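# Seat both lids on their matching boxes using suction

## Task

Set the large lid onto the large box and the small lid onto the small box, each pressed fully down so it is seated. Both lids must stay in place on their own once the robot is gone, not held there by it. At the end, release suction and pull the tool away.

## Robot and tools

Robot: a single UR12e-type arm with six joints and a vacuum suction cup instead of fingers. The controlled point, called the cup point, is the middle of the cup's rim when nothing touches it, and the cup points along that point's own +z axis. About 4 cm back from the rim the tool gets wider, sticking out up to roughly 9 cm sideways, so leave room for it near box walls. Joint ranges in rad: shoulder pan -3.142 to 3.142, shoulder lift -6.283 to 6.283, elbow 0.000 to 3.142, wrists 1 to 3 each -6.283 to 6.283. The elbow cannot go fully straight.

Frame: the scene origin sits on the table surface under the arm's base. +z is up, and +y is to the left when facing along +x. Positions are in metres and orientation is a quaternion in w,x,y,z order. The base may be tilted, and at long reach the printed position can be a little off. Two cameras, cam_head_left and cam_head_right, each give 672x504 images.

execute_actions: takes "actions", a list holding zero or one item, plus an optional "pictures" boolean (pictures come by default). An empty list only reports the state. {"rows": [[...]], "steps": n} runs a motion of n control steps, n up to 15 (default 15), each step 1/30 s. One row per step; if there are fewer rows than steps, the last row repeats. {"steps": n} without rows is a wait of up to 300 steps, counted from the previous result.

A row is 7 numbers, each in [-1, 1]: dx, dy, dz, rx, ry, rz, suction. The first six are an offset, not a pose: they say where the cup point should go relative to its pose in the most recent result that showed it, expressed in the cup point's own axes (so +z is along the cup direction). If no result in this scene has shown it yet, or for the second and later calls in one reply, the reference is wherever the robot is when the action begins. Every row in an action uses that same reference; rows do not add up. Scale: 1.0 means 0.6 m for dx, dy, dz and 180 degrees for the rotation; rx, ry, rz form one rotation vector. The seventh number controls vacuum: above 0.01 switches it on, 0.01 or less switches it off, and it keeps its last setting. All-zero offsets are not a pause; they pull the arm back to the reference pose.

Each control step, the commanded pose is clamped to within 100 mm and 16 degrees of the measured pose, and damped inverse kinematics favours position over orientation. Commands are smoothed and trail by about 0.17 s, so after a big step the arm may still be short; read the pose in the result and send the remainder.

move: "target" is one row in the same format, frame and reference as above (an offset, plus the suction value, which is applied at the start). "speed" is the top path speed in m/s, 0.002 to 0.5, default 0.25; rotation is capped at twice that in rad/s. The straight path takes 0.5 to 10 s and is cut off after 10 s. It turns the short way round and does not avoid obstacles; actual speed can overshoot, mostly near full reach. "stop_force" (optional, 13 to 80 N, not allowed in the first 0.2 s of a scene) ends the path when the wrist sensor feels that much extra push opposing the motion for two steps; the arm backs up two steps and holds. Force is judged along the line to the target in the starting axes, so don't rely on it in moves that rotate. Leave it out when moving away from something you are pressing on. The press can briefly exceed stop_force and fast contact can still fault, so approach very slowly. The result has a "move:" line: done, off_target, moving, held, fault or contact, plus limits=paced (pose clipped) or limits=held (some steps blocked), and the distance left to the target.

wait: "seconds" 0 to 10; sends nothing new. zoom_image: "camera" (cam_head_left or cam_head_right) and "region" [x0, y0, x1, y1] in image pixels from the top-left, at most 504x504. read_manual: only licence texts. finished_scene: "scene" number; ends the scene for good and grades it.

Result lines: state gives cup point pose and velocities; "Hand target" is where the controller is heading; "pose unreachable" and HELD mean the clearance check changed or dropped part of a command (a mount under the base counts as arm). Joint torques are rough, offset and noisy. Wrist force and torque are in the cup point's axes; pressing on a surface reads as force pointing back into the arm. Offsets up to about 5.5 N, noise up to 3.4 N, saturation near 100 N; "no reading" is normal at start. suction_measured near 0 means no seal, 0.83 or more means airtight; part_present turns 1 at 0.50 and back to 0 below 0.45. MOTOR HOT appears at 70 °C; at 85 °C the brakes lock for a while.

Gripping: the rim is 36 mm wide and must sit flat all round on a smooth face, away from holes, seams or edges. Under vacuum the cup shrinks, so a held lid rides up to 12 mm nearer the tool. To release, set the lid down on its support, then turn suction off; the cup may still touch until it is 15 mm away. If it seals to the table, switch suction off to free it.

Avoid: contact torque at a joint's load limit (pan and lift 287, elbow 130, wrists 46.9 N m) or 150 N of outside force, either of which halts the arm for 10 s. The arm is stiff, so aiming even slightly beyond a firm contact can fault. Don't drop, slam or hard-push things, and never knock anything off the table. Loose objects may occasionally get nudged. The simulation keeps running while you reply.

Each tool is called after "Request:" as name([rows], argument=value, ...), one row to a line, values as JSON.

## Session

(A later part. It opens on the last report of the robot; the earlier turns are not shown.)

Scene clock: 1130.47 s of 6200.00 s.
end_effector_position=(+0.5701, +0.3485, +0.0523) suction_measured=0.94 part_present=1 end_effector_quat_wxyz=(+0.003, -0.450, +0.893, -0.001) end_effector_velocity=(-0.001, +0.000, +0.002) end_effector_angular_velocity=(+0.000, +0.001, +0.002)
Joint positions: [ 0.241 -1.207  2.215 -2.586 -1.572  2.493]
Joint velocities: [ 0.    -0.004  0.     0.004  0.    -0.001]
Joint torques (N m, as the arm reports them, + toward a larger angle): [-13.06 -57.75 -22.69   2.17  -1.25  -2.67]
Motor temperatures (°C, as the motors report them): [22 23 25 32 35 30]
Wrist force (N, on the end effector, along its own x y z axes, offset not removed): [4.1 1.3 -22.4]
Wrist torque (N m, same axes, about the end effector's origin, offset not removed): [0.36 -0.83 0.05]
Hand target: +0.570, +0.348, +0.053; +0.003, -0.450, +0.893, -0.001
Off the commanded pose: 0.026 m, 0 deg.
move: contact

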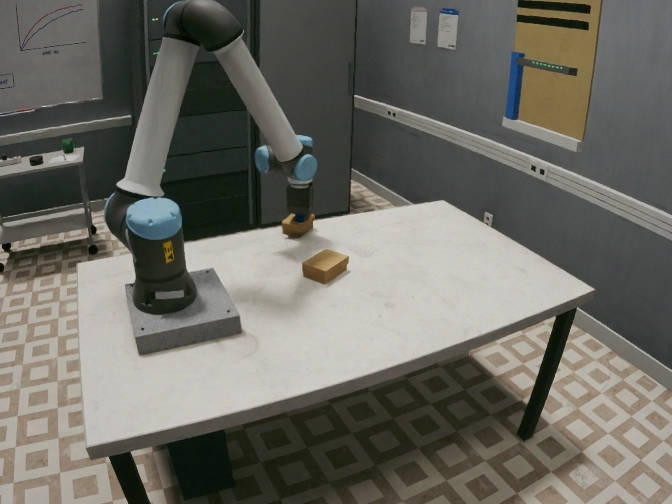

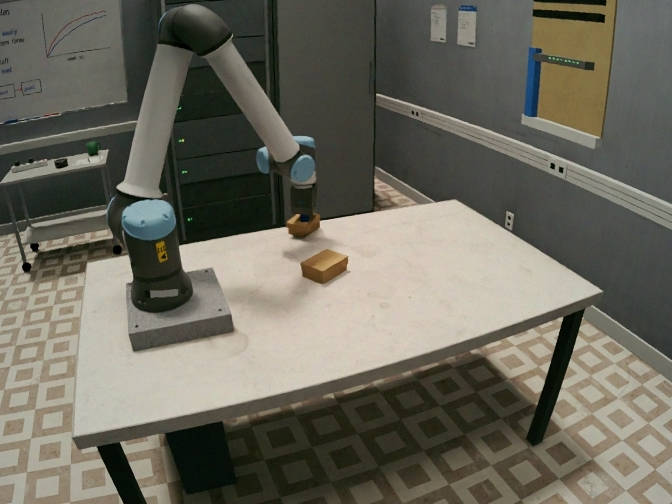

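Request:
move(target=[0,0,-0.048,0,0,0,1], speed=0.015)

Request:
move(target=[0,0,0,0,0,0.016,1], speed=0.02)

Request:
zoom_image(camera="cam_head_left", region=[260,190,350,260])

Request:
zoom_image(camera="cam_head_right", region=[265,190,355,260])

Request:
move(target=[0,0,0.09,0,0,0,1], speed=0.005, stop_force=14)

Request:
zoom_image(camera="cam_head_left", region=[260,190,350,260])

Scene clock: 1144.53 s of 6200.00 s.
end_effector_position=(+0.5699, +0.3484, +0.0807) suction_measured=0.94 part_present=1 end_effector_quat_wxyz=(+0.003, -0.450, +0.893, -0.001) end_effector_velocity=(-0.000, -0.000, +0.003) end_effector_angular_velocity=(-0.001, +0.000, +0.001)
Joint positions: [ 0.241 -1.255  2.205 -2.528 -1.572  2.493]
Joint velocities: [-0.    -0.006 -0.001  0.006 -0.    -0.001]
Joint torques (N m, as the arm reports them, + toward a larger angle): [ 13.03 -62.33 -35.22   0.42  -1.24   3.51]
Motor temperatures (°C, as the motors report them): [22 23 25 32 35 30]
Wrist force (N, on the end effector, along its own x y z axes, offset not removed): [2.4 0.6 1.2]
Wrist torque (N m, same axes, about the end effector's origin, offset not removed): [-0.02 -0.47 0.25]
Hand target: +0.570, +0.348, +0.081; +0.003, -0.450, +0.893, -0.001
Off the commanded pose: 0.000 m, 0 deg.
After step 90, 8.90 s passed at rest.
move: done

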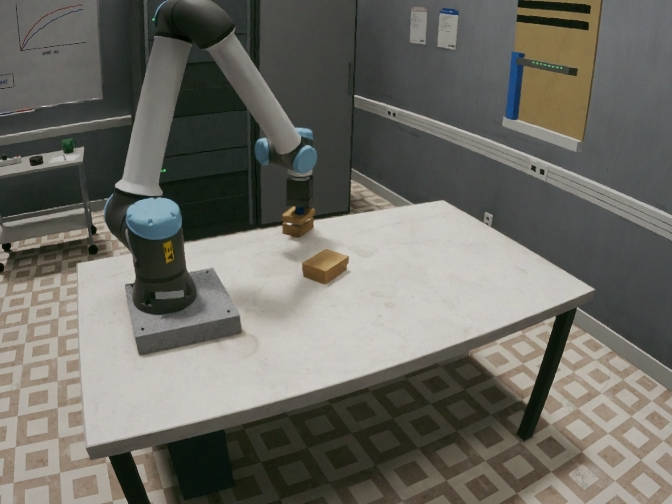

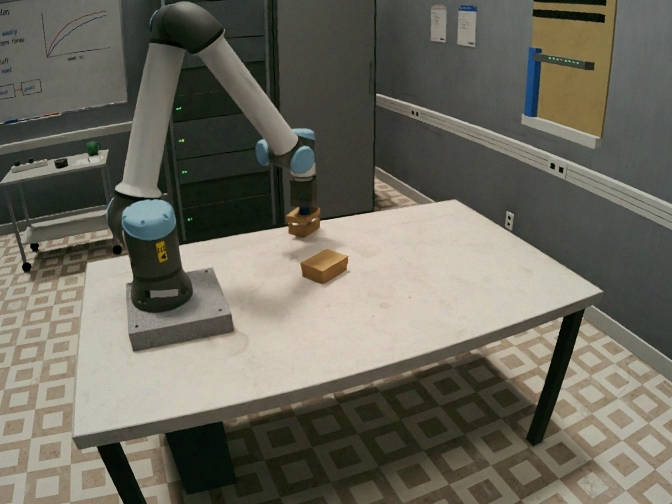

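Scene clock: 1146.00 s of 6200.00 s.
end_effector_position=(+0.5699, +0.3484, +0.0807) suction_measured=0.94 part_present=1 end_effector_quat_wxyz=(+0.003, -0.428, +0.904, -0.001) end_effector_velocity=(-0.000, +0.000, -0.001) end_effector_angular_velocity=(+0.000, +0.002, -0.010)
Joint positions: [ 0.241 -1.255  2.205 -2.528 -1.572  2.542]
Joint velocities: [ 0.     0.003 -0.    -0.     0.001  0.01 ]
Joint torques (N m, as the arm reports them, + toward a larger angle): [  3.53 -44.23 -23.18  -8.5    0.29   3.6 ]
Motor temperatures (°C, as the motors report them): [22 23 25 32 35 30]
Wrist force (N, on the end effector, along its own x y z axes, offset not removed): [2.6 2.1 -8.0]
Wrist torque (N m, same axes, about the end effector's origin, offset not removed): [0.26 -0.38 0.17]
Hand target: +0.570, +0.348, +0.081; +0.003, -0.428, +0.904, -0.001
Off the commanded pose: 0.000 m, 0 deg.
move: done

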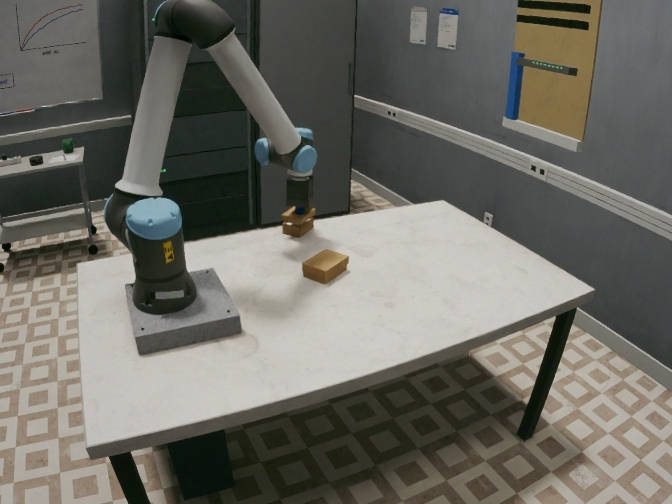

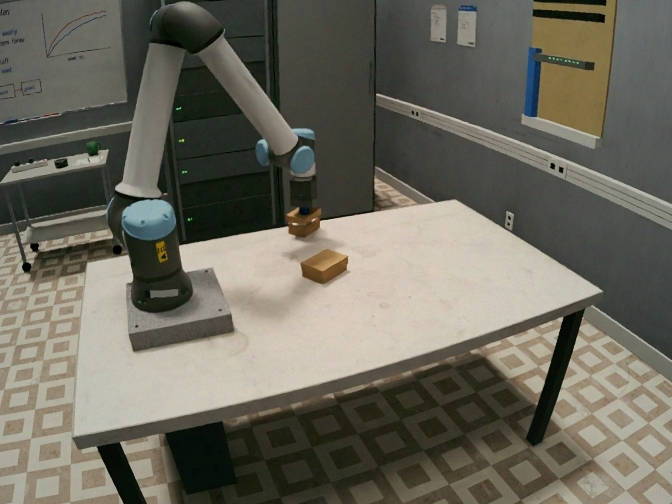

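Region (260, 190, 350, 260) of cam_head_left's 672x504 image, scaled by 5.600, with more detail than that image has.

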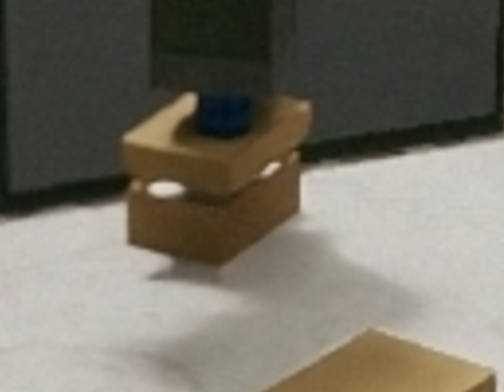

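Region (265, 190, 355, 260) of cam_head_right's 672x504 image, scaled by 5.600, with more detail than that image has.

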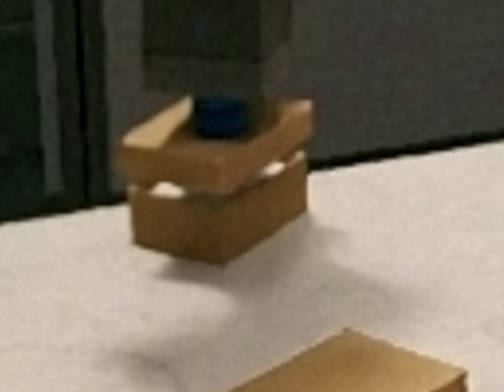

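Scene clock: 1151.93 s of 6200.00 s.
end_effector_position=(+0.5701, +0.3485, +0.0529) suction_measured=0.94 part_present=1 end_effector_quat_wxyz=(+0.003, -0.428, +0.904, -0.001) end_effector_velocity=(-0.002, -0.000, +0.000) end_effector_angular_velocity=(-0.001, +0.004, +0.000)
Joint positions: [ 0.241 -1.208  2.214 -2.585 -1.572  2.542]
Joint velocities: [ 0.    -0.002  0.001  0.005 -0.     0.   ]
Joint torques (N m, as the arm reports them, + toward a larger angle): [-13.69 -59.95 -23.65   1.49   0.18  -2.6 ]
Motor temperatures (°C, as the motors report them): [22 23 25 32 35 30]
Wrist force (N, on the end effector, along its own x y z axes, offset not removed): [-1.3 -8.8 -15.0]
Wrist torque (N m, same axes, about the end effector's origin, offset not removed): [-1.30 -0.09 0.14]
Hand target: +0.570, +0.348, +0.053; +0.003, -0.428, +0.904, -0.001
Off the commanded pose: 0.026 m, 0 deg.
move: contact

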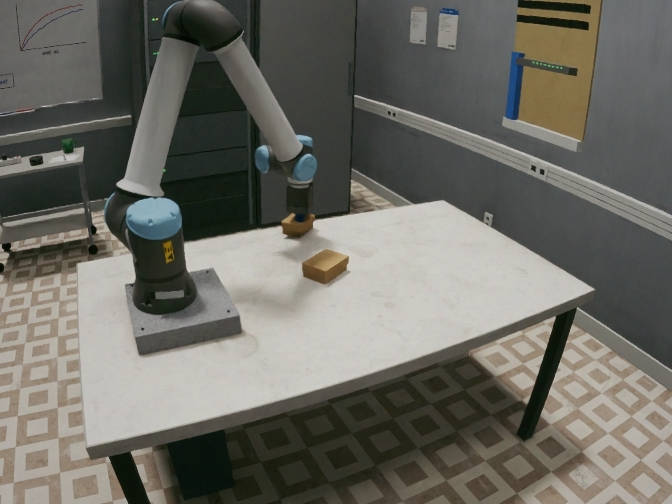

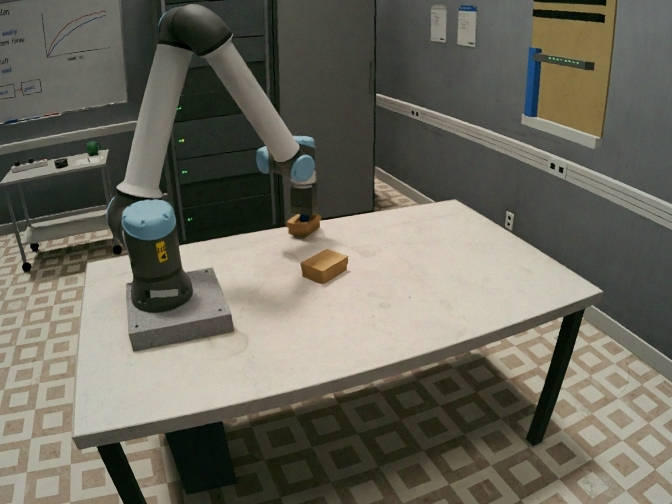

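Region (260, 190, 350, 260) of cam_head_left's 672x504 image, scaled by 5.600, with more detail than that image has.

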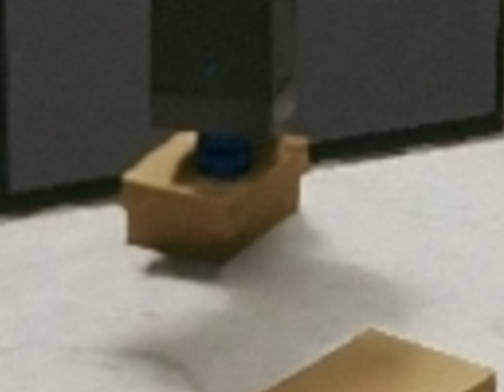

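Request:
move(target=[0,0,-0.003,0,0,0,0], speed=0.01)

Request:
move(target=[0,0,-0.07,0,0,0,0], speed=0.04)

Request:
zoom_image(camera="cam_head_left", region=[260,190,350,260])

Scene clock: 1159.93 s of 6200.00 s.
end_effector_position=(+0.5701, +0.3485, +0.0546) suction_measured=0.00 part_present=0 end_effector_quat_wxyz=(+0.003, -0.428, +0.904, -0.001) end_effector_velocity=(-0.001, -0.000, +0.000) end_effector_angular_velocity=(-0.000, +0.001, +0.000)
Joint positions: [ 0.241 -1.211  2.214 -2.582 -1.572  2.542]
Joint velocities: [ 0.    -0.001  0.001  0.001  0.     0.   ]
Joint torques (N m, as the arm reports them, + toward a larger angle): [ -8.12 -63.18 -32.56  -0.28   0.24  -1.93]
Motor temperatures (°C, as the motors report them): [22 23 25 32 35 30]
Wrist force (N, on the end effector, along its own x y z axes, offset not removed): [-0.5 0.0 -5.2]
Wrist torque (N m, same axes, about the end effector's origin, offset not removed): [0.09 -0.13 0.13]
Hand target: +0.570, +0.348, +0.055; +0.003, -0.428, +0.904, -0.001
Off the commanded pose: 0.000 m, 0 deg.
After step 90, 4.30 s passed at rest.
move: done

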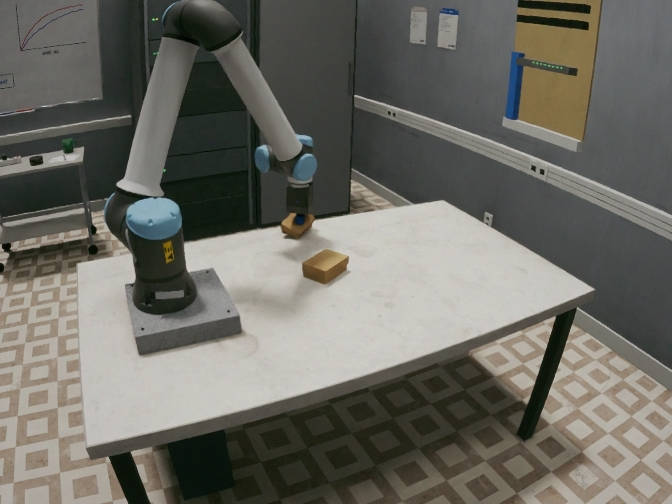

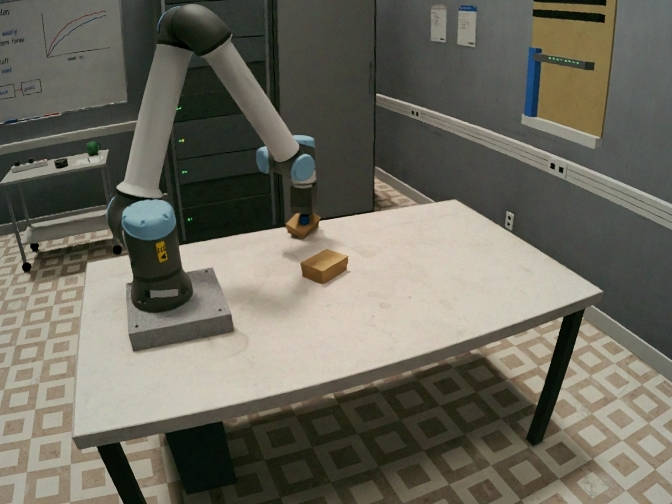

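Scene clock: 1161.37 s of 6200.00 s.
end_effector_position=(+0.5698, +0.3484, +0.0962) suction_measured=0.00 part_present=0 end_effector_quat_wxyz=(+0.003, -0.428, +0.904, -0.001) end_effector_velocity=(-0.001, -0.000, +0.002) end_effector_angular_velocity=(-0.001, +0.003, +0.001)
Joint positions: [ 0.241 -1.281  2.198 -2.496 -1.572  2.542]
Joint velocities: [ 0.    -0.003 -0.     0.007  0.    -0.   ]
Joint torques (N m, as the arm reports them, + toward a larger angle): [ 11.29 -59.8  -35.66  -0.17   0.27   3.58]
Motor temperatures (°C, as the motors report them): [22 23 25 32 35 30]
Wrist force (N, on the end effector, along its own x y z axes, offset not removed): [-5.1 -1.6 -7.8]
Wrist torque (N m, same axes, about the end effector's origin, offset not removed): [-0.26 0.43 0.21]
Hand target: +0.570, +0.348, +0.097; +0.003, -0.428, +0.904, -0.001
Off the commanded pose: 0.000 m, 0 deg.
move: done

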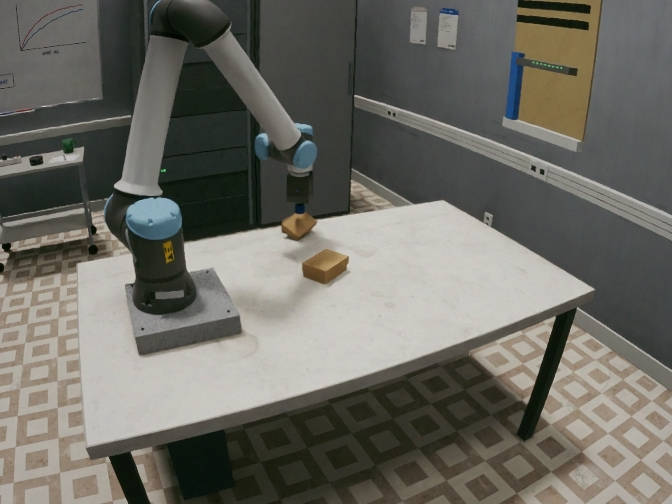

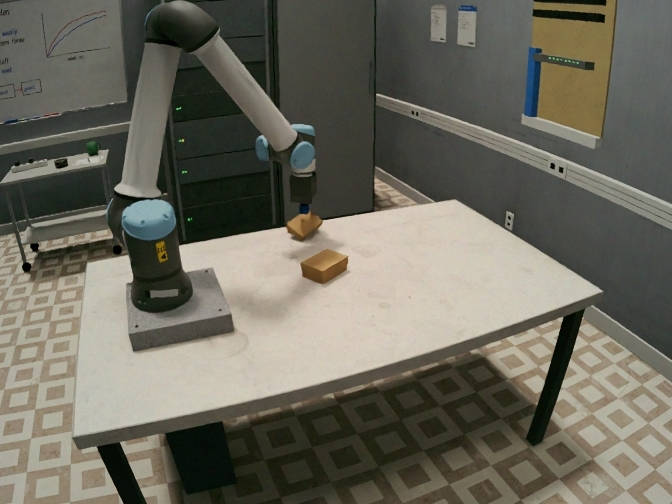

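Region (260, 190, 350, 260) of cam_head_left's 672x504 image, scaled by 5.600, with more detail than that image has.

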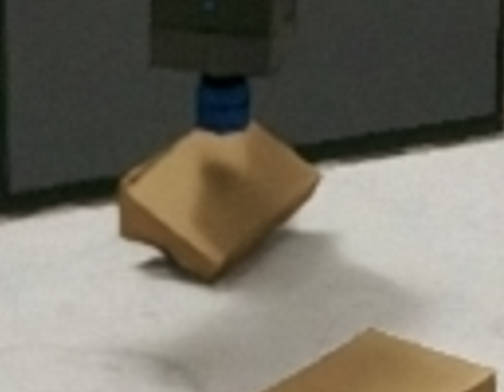

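Request:
move(target=[0,0,0.065,0,0,0,0], speed=0.03)

Request:
move(target=[0,0,0.05,0,0,0,1], speed=0.005, stop_force=14)

Request:
wait(seconds=0.8)

Request:
move(target=[0,0,-0.1,0,0,0,1], speed=0.02)

Request:
zoom_image(camera="cam_head_left", region=[260,180,350,250])

Request:
zoom_image(camera="cam_head_right", region=[265,180,355,250])

Scene clock: 1175.47 s of 6200.00 s.
end_effector_position=(+0.5701, +0.3485, +0.0576) suction_measured=0.00 part_present=0 end_effector_quat_wxyz=(+0.003, -0.428, +0.904, -0.001) end_effector_velocity=(+0.001, -0.000, -0.003) end_effector_angular_velocity=(-0.001, -0.000, -0.001)
Joint positions: [ 0.241 -1.216  2.213 -2.575 -1.572  2.542]
Joint velocities: [-0.     0.006 -0.    -0.006 -0.001  0.001]
Joint torques (N m, as the arm reports them, + toward a larger angle): [-13.72 -41.51 -20.71  -7.97   0.06  -2.46]
Motor temperatures (°C, as the motors report them): [22 23 25 32 35 30]
Wrist force (N, on the end effector, along its own x y z axes, offset not removed): [1.7 9.3 -10.2]
Wrist torque (N m, same axes, about the end effector's origin, offset not removed): [1.63 -0.31 0.15]
Hand target: +0.570, +0.348, +0.057; +0.003, -0.428, +0.904, -0.001
Off the commanded pose: 0.000 m, 0 deg.
After step 90, 9.43 s passed at rest.
move: done

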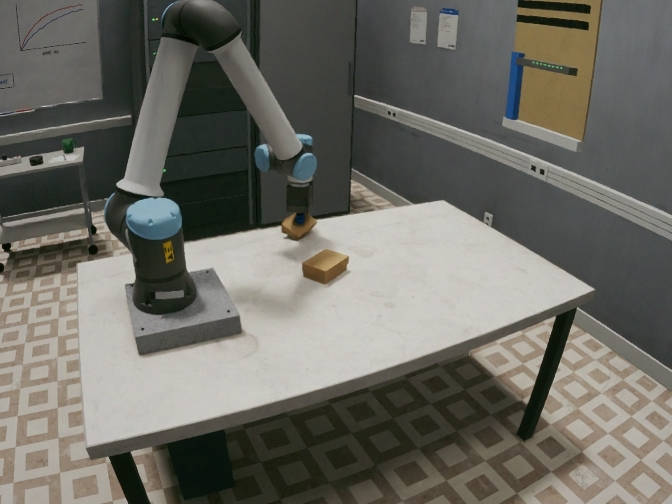

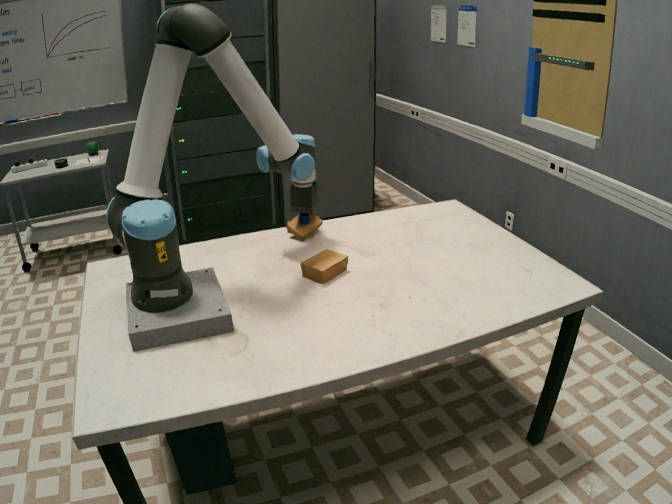

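Scene clock: 1178.20 s of 6200.00 s.
end_effector_position=(+0.5702, +0.3485, +0.0459) suction_measured=0.94 part_present=1 end_effector_quat_wxyz=(+0.003, -0.428, +0.904, -0.001) end_effector_velocity=(-0.001, -0.000, +0.001) end_effector_angular_velocity=(-0.000, +0.002, +0.000)
Joint positions: [ 0.241 -1.196  2.217 -2.599 -1.572  2.542]
Joint velocities: [-0.    -0.003 -0.     0.005  0.    -0.   ]
Joint torques (N m, as the arm reports them, + toward a larger angle): [-16.94 -56.98 -22.44   1.92   0.18  -2.69]
Motor temperatures (°C, as the motors report them): [22 23 25 32 35 30]
Wrist force (N, on the end effector, along its own x y z axes, offset not removed): [-3.9 -0.2 -17.0]
Wrist torque (N m, same axes, about the end effector's origin, offset not removed): [-0.66 -0.11 0.42]
Hand target: +0.570, +0.348, +0.046; +0.003, -0.428, +0.904, -0.001
Off the commanded pose: 0.018 m, 0 deg.
move: contact

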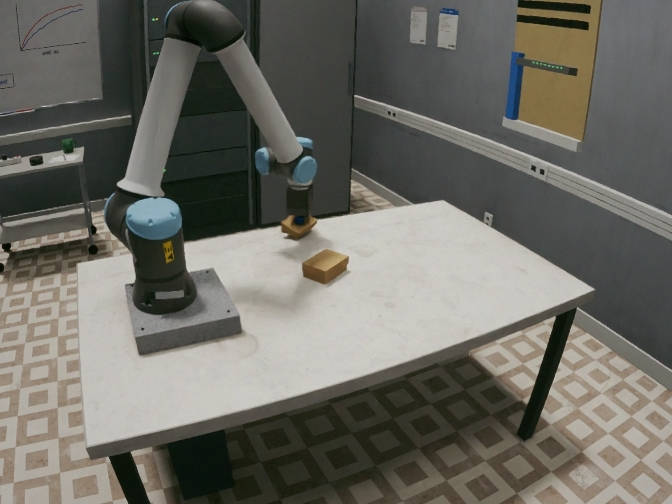

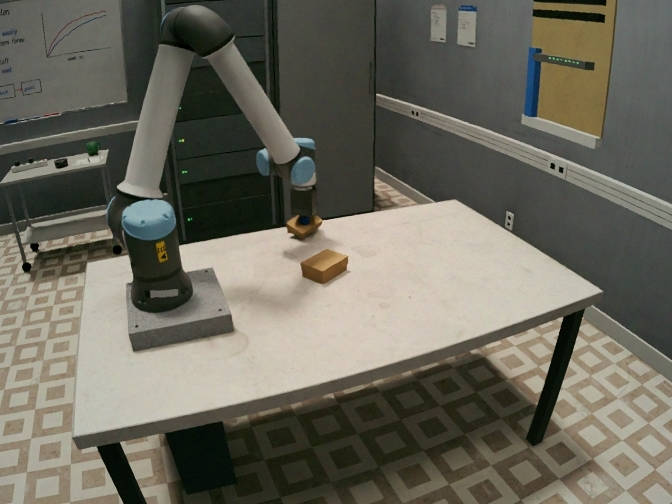

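Scene clock: 1179.00 s of 6200.00 s.
end_effector_position=(+0.5702, +0.3485, +0.0462) suction_measured=0.94 part_present=1 end_effector_quat_wxyz=(+0.003, -0.428, +0.904, -0.001) end_effector_velocity=(-0.000, -0.000, +0.000) end_effector_angular_velocity=(-0.000, -0.000, +0.000)
Joint positions: [ 0.241 -1.197  2.216 -2.599 -1.572  2.542]
Joint velocities: [-0.    -0.001  0.     0.    -0.    -0.   ]
Joint torques (N m, as the arm reports them, + toward a larger angle): [-14.84 -56.74 -27.1    1.61   0.1   -2.38]
Motor temperatures (°C, as the motors report them): [22 23 25 32 35 30]
Wrist force (N, on the end effector, along its own x y z axes, offset not removed): [-5.9 2.5 -14.0]
Wrist torque (N m, same axes, about the end effector's origin, offset not removed): [-0.32 0.15 0.14]
Hand target: +0.570, +0.348, +0.046; +0.003, -0.428, +0.904, -0.001
Off the commanded pose: 0.019 m, 0 deg.
Steps of this call (steps 1 to 24: nothing new was sent). Readings (end_effector_position | what the end effector reports):
1: (+0.5702, +0.3485, +0.0459) | suction_measured=0.94 part_present=1
2: (+0.5702, +0.3485, +0.0460) | suction_measured=0.94 part_present=1
4: (+0.5702, +0.3485, +0.0460) | suction_measured=0.94 part_present=1
8: (+0.5702, +0.3485, +0.0461) | suction_measured=0.94 part_present=1
24: the state above

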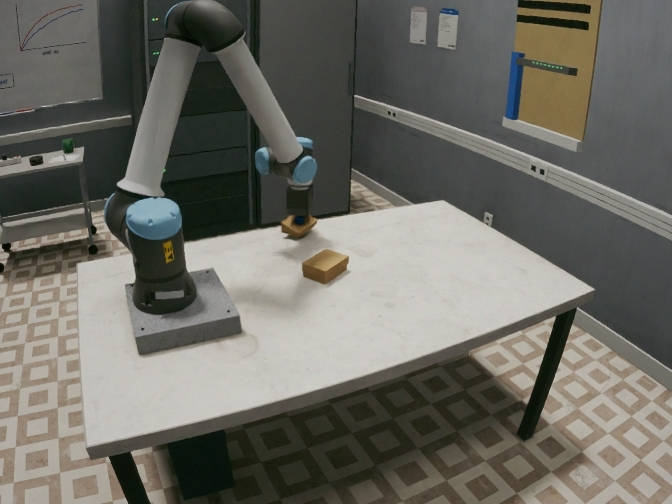

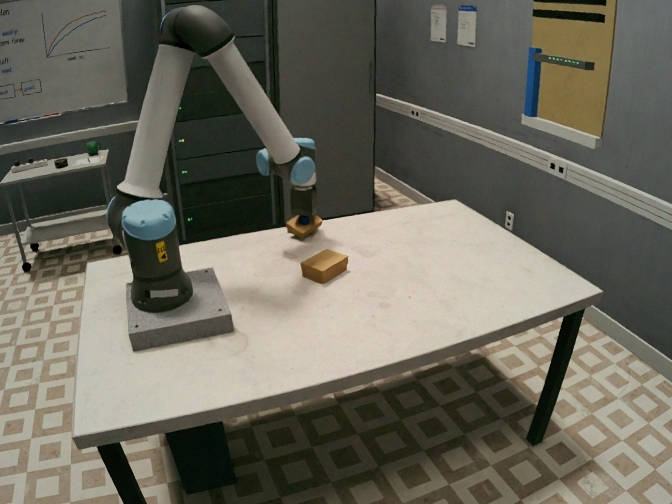

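Scene clock: 1182.30 s of 6200.00 s.
end_effector_position=(+0.5698, +0.3484, +0.1058) suction_measured=0.94 part_present=1 end_effector_quat_wxyz=(+0.003, -0.428, +0.904, -0.001) end_effector_velocity=(-0.001, -0.000, +0.002) end_effector_angular_velocity=(-0.000, +0.002, +0.001)
Joint positions: [ 0.241 -1.296  2.193 -2.476 -1.572  2.542]
Joint velocities: [ 0.    -0.004 -0.     0.006  0.    -0.001]
Joint torques (N m, as the arm reports them, + toward a larger angle): [ 10.61 -62.05 -36.     0.02  -0.22   3.57]
Motor temperatures (°C, as the motors report them): [22 23 25 32 35 30]
Wrist force (N, on the end effector, along its own x y z axes, offset not removed): [1.9 -4.7 -0.8]
Wrist torque (N m, same axes, about the end effector's origin, offset not removed): [-0.80 -0.38 0.19]
Hand target: +0.570, +0.348, +0.106; +0.003, -0.428, +0.904, -0.001
Off the commanded pose: 0.000 m, 0 deg.
move: done

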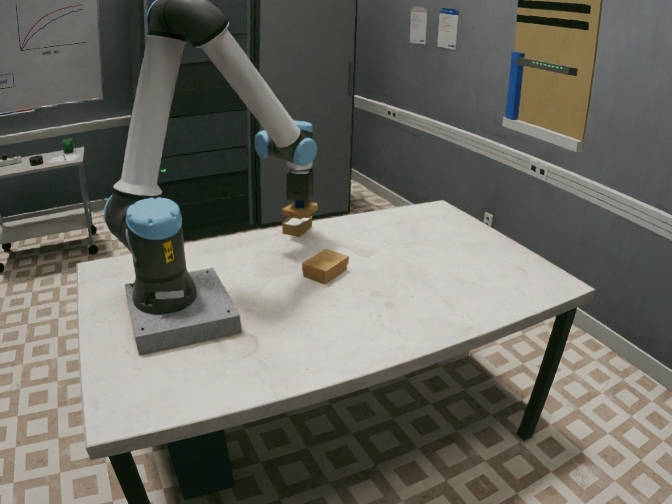

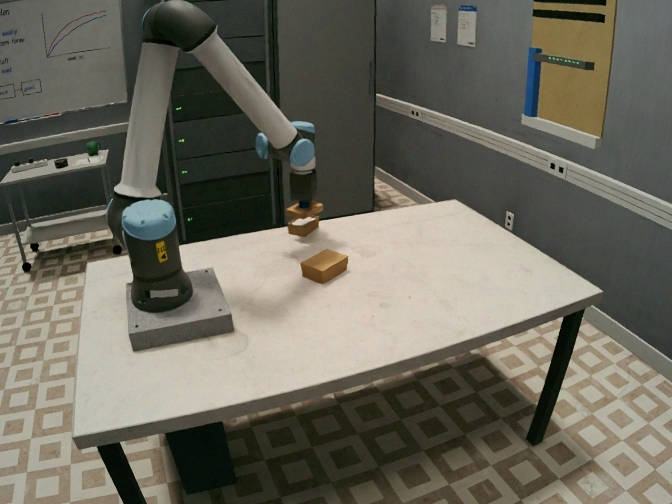

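Region (260, 180, 350, 250) of cam_head_left's 672x504 image, scaled by 5.600, with more detail than that image has.

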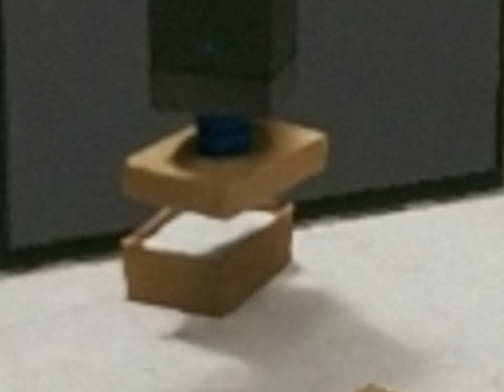

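Region (265, 180, 355, 250) of cam_head_right's 672x504 image, scaled by 5.600, with more detail than that image has.

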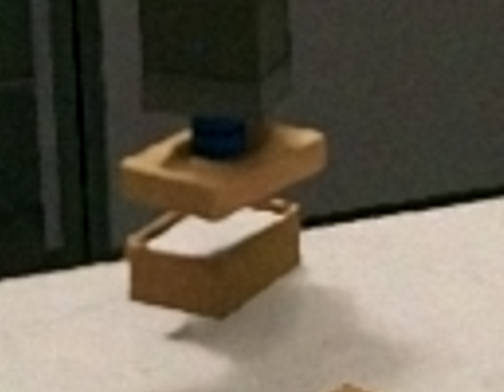

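Request:
move(target=[0,0,0.035,0,0,-0.045,1], speed=0.02)

Request:
zoom_image(camera="cam_head_left", region=[260,180,350,250])

Request:
zoom_image(camera="cam_head_right", region=[265,180,355,250])

Scene clock: 1192.17 s of 6200.00 s.
end_effector_position=(+0.5699, +0.3484, +0.0850) suction_measured=0.94 part_present=1 end_effector_quat_wxyz=(+0.003, -0.490, +0.871, -0.001) end_effector_velocity=(-0.001, -0.000, -0.002) end_effector_angular_velocity=(-0.000, +0.002, +0.010)
Joint positions: [ 0.241 -1.262  2.203 -2.519 -1.572  2.402]
Joint velocities: [ 0.     0.003  0.002 -0.003  0.    -0.01 ]
Joint torques (N m, as the arm reports them, + toward a larger angle): [ -7.35 -41.2  -23.32  -8.34  -2.04  -2.3 ]
Motor temperatures (°C, as the motors report them): [22 23 25 32 35 30]
Wrist force (N, on the end effector, along its own x y z axes, offset not removed): [-3.2 3.5 -7.2]
Wrist torque (N m, same axes, about the end effector's origin, offset not removed): [0.45 0.28 0.22]
Hand target: +0.570, +0.348, +0.085; +0.003, -0.491, +0.871, -0.001
Off the commanded pose: 0.000 m, 0 deg.
After step 90, 3.10 s passed at rest.
move: done

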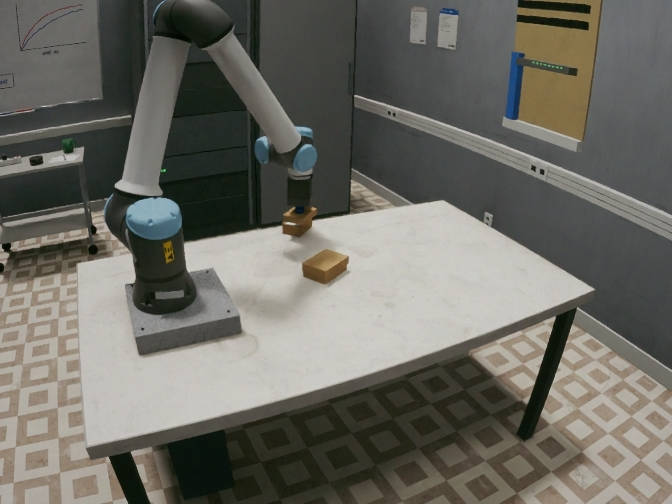

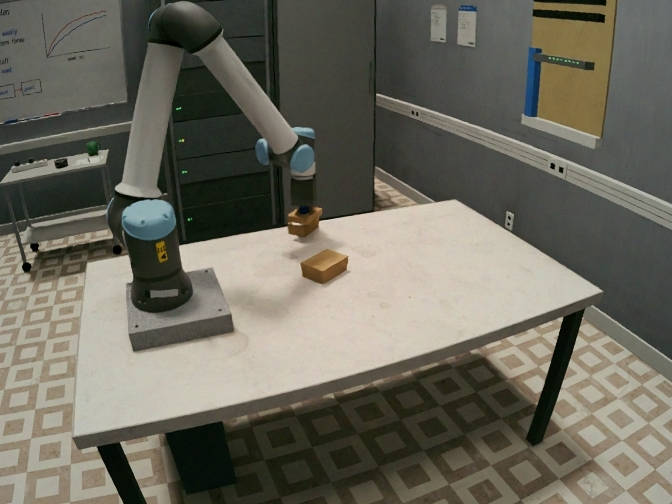

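Region (260, 180, 350, 250) of cam_head_left's 672x504 image, scaled by 5.600, with more detail than that image has.

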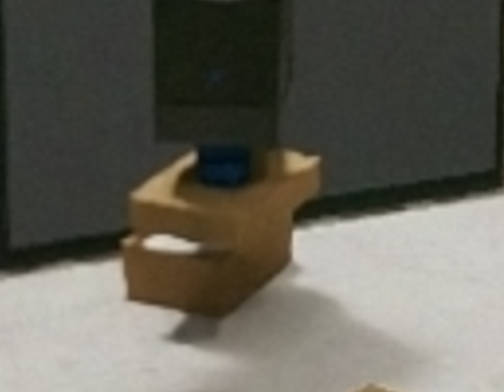

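Region (265, 180, 355, 250) of cam_head_right's 672x504 image, scaled by 5.600, with more detail than that image has.

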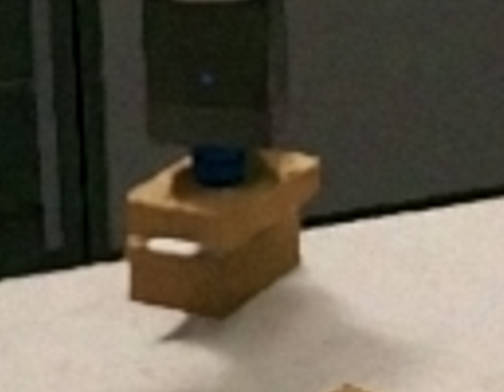

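Request:
move(target=[-0.006,0.010,0,0,0,0,1], speed=0.01)

Request:
zoom_image(camera="cam_head_left", region=[260,180,350,250])

Request:
zoom_image(camera="cam_head_right", region=[265,180,355,250])

Request:
move(target=[0,0,0.09,0,0,0,1], speed=0.006, stop_force=14)

Request:
zoom_image(camera="cam_head_left", region=[260,180,350,250])

Scene clock: 1204.37 s of 6200.00 s.
end_effector_position=(+0.5668, +0.3543, +0.0850) suction_measured=0.94 part_present=1 end_effector_quat_wxyz=(+0.003, -0.490, +0.871, -0.001) end_effector_velocity=(-0.003, +0.001, -0.001) end_effector_angular_velocity=(-0.001, +0.004, -0.001)
Joint positions: [ 0.252 -1.262  2.202 -2.519 -1.572  2.412]
Joint velocities: [0.003 0.    0.002 0.001 0.    0.005]
Joint torques (N m, as the arm reports them, + toward a larger angle): [  8.47 -42.29 -35.37  -0.45  -1.71   3.68]
Motor temperatures (°C, as the motors report them): [22 23 25 32 35 30]
Wrist force (N, on the end effector, along its own x y z axes, offset not removed): [4.4 6.8 0.3]
Wrist torque (N m, same axes, about the end effector's origin, offset not removed): [1.19 -0.71 0.10]
Hand target: +0.567, +0.355, +0.085; +0.003, -0.490, +0.871, -0.001
Off the commanded pose: 0.000 m, 0 deg.
After step 90, 8.27 s passed at rest.
move: done

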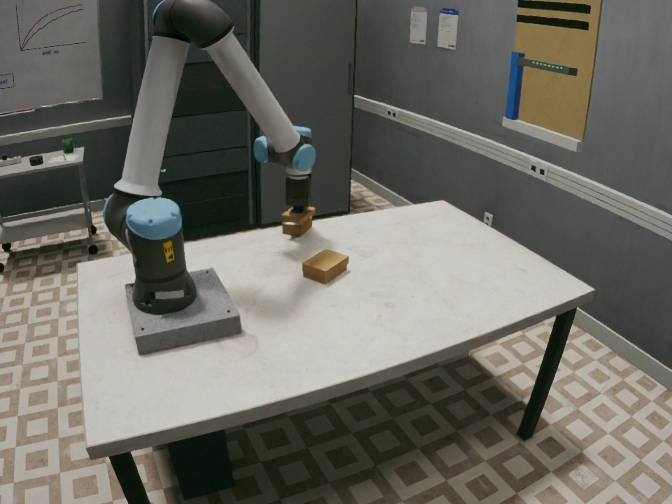

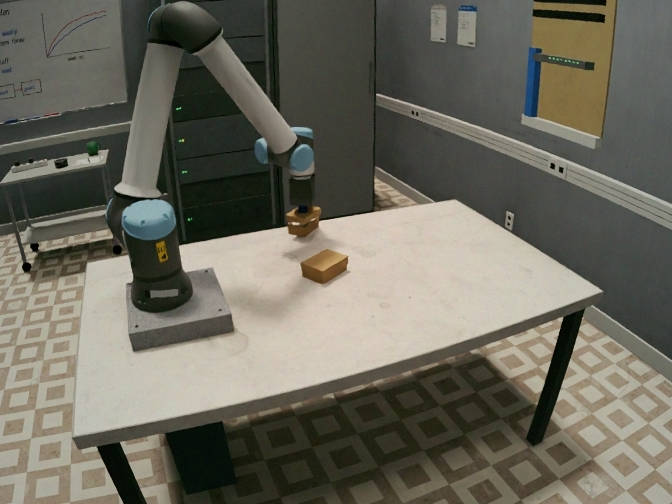

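Region (260, 180, 350, 250) of cam_head_left's 672x504 image, scaled by 5.600, with more detail than that image has.

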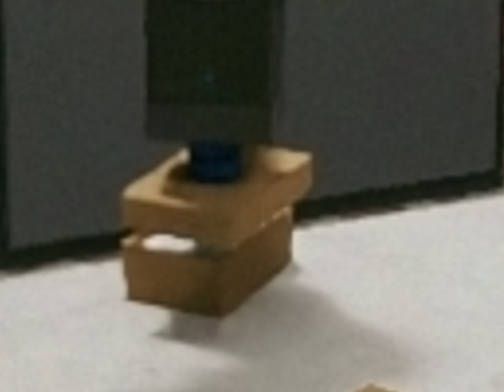

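Region (265, 180, 355, 250) of cam_head_right's 672x504 image, scaled by 5.600, with more detail than that image has.

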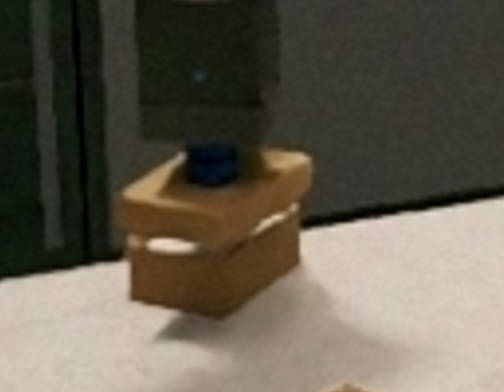

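Scene clock: 1209.93 s of 6200.00 s.
end_effector_position=(+0.5671, +0.3544, +0.0539) suction_measured=0.94 part_present=1 end_effector_quat_wxyz=(+0.003, -0.490, +0.871, -0.001) end_effector_velocity=(-0.000, +0.000, +0.002) end_effector_angular_velocity=(+0.000, +0.001, +0.002)
Joint positions: [ 0.252 -1.21   2.213 -2.583 -1.572  2.412]
Joint velocities: [ 0.    -0.003 -0.001  0.005  0.001 -0.002]
Joint torques (N m, as the arm reports them, + toward a larger angle): [-14.49 -59.23 -24.58   1.29  -1.52  -2.69]
Motor temperatures (°C, as the motors report them): [22 23 25 32 35 30]
Wrist force (N, on the end effector, along its own x y z axes, offset not removed): [-2.7 -2.4 -18.1]
Wrist torque (N m, same axes, about the end effector's origin, offset not removed): [-0.33 0.45 0.38]
Hand target: +0.567, +0.354, +0.054; +0.003, -0.490, +0.871, -0.001
Off the commanded pose: 0.023 m, 0 deg.
move: contact

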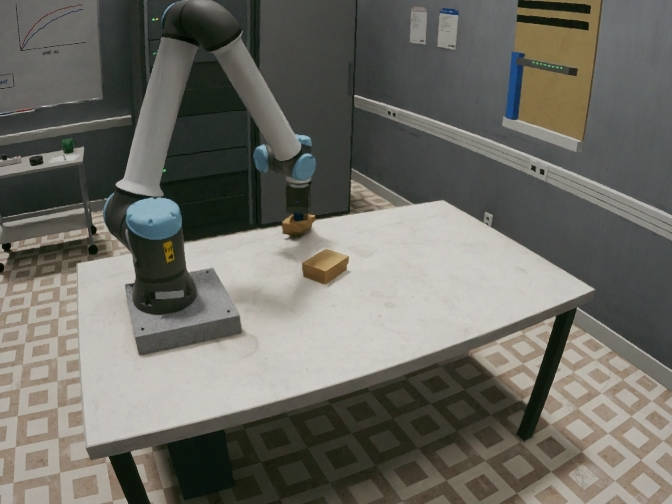

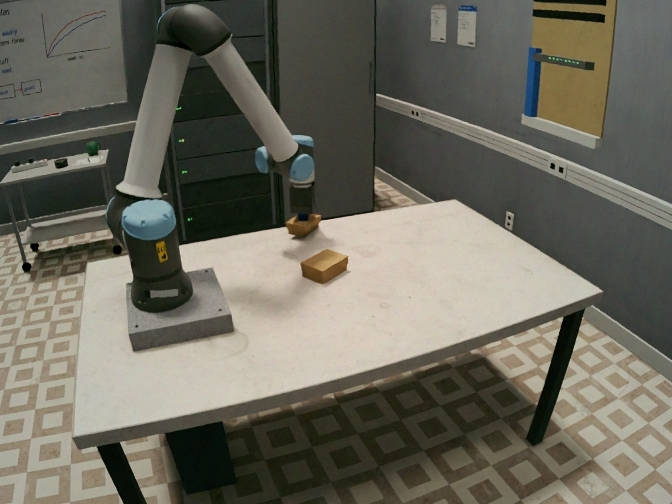

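Region (260, 180, 350, 250) of cam_head_left's 672x504 image, scaled by 5.600, with more detail than that image has.

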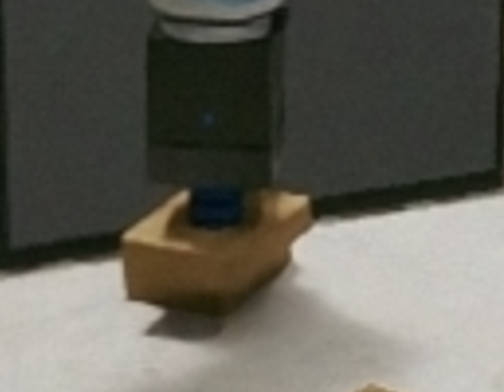

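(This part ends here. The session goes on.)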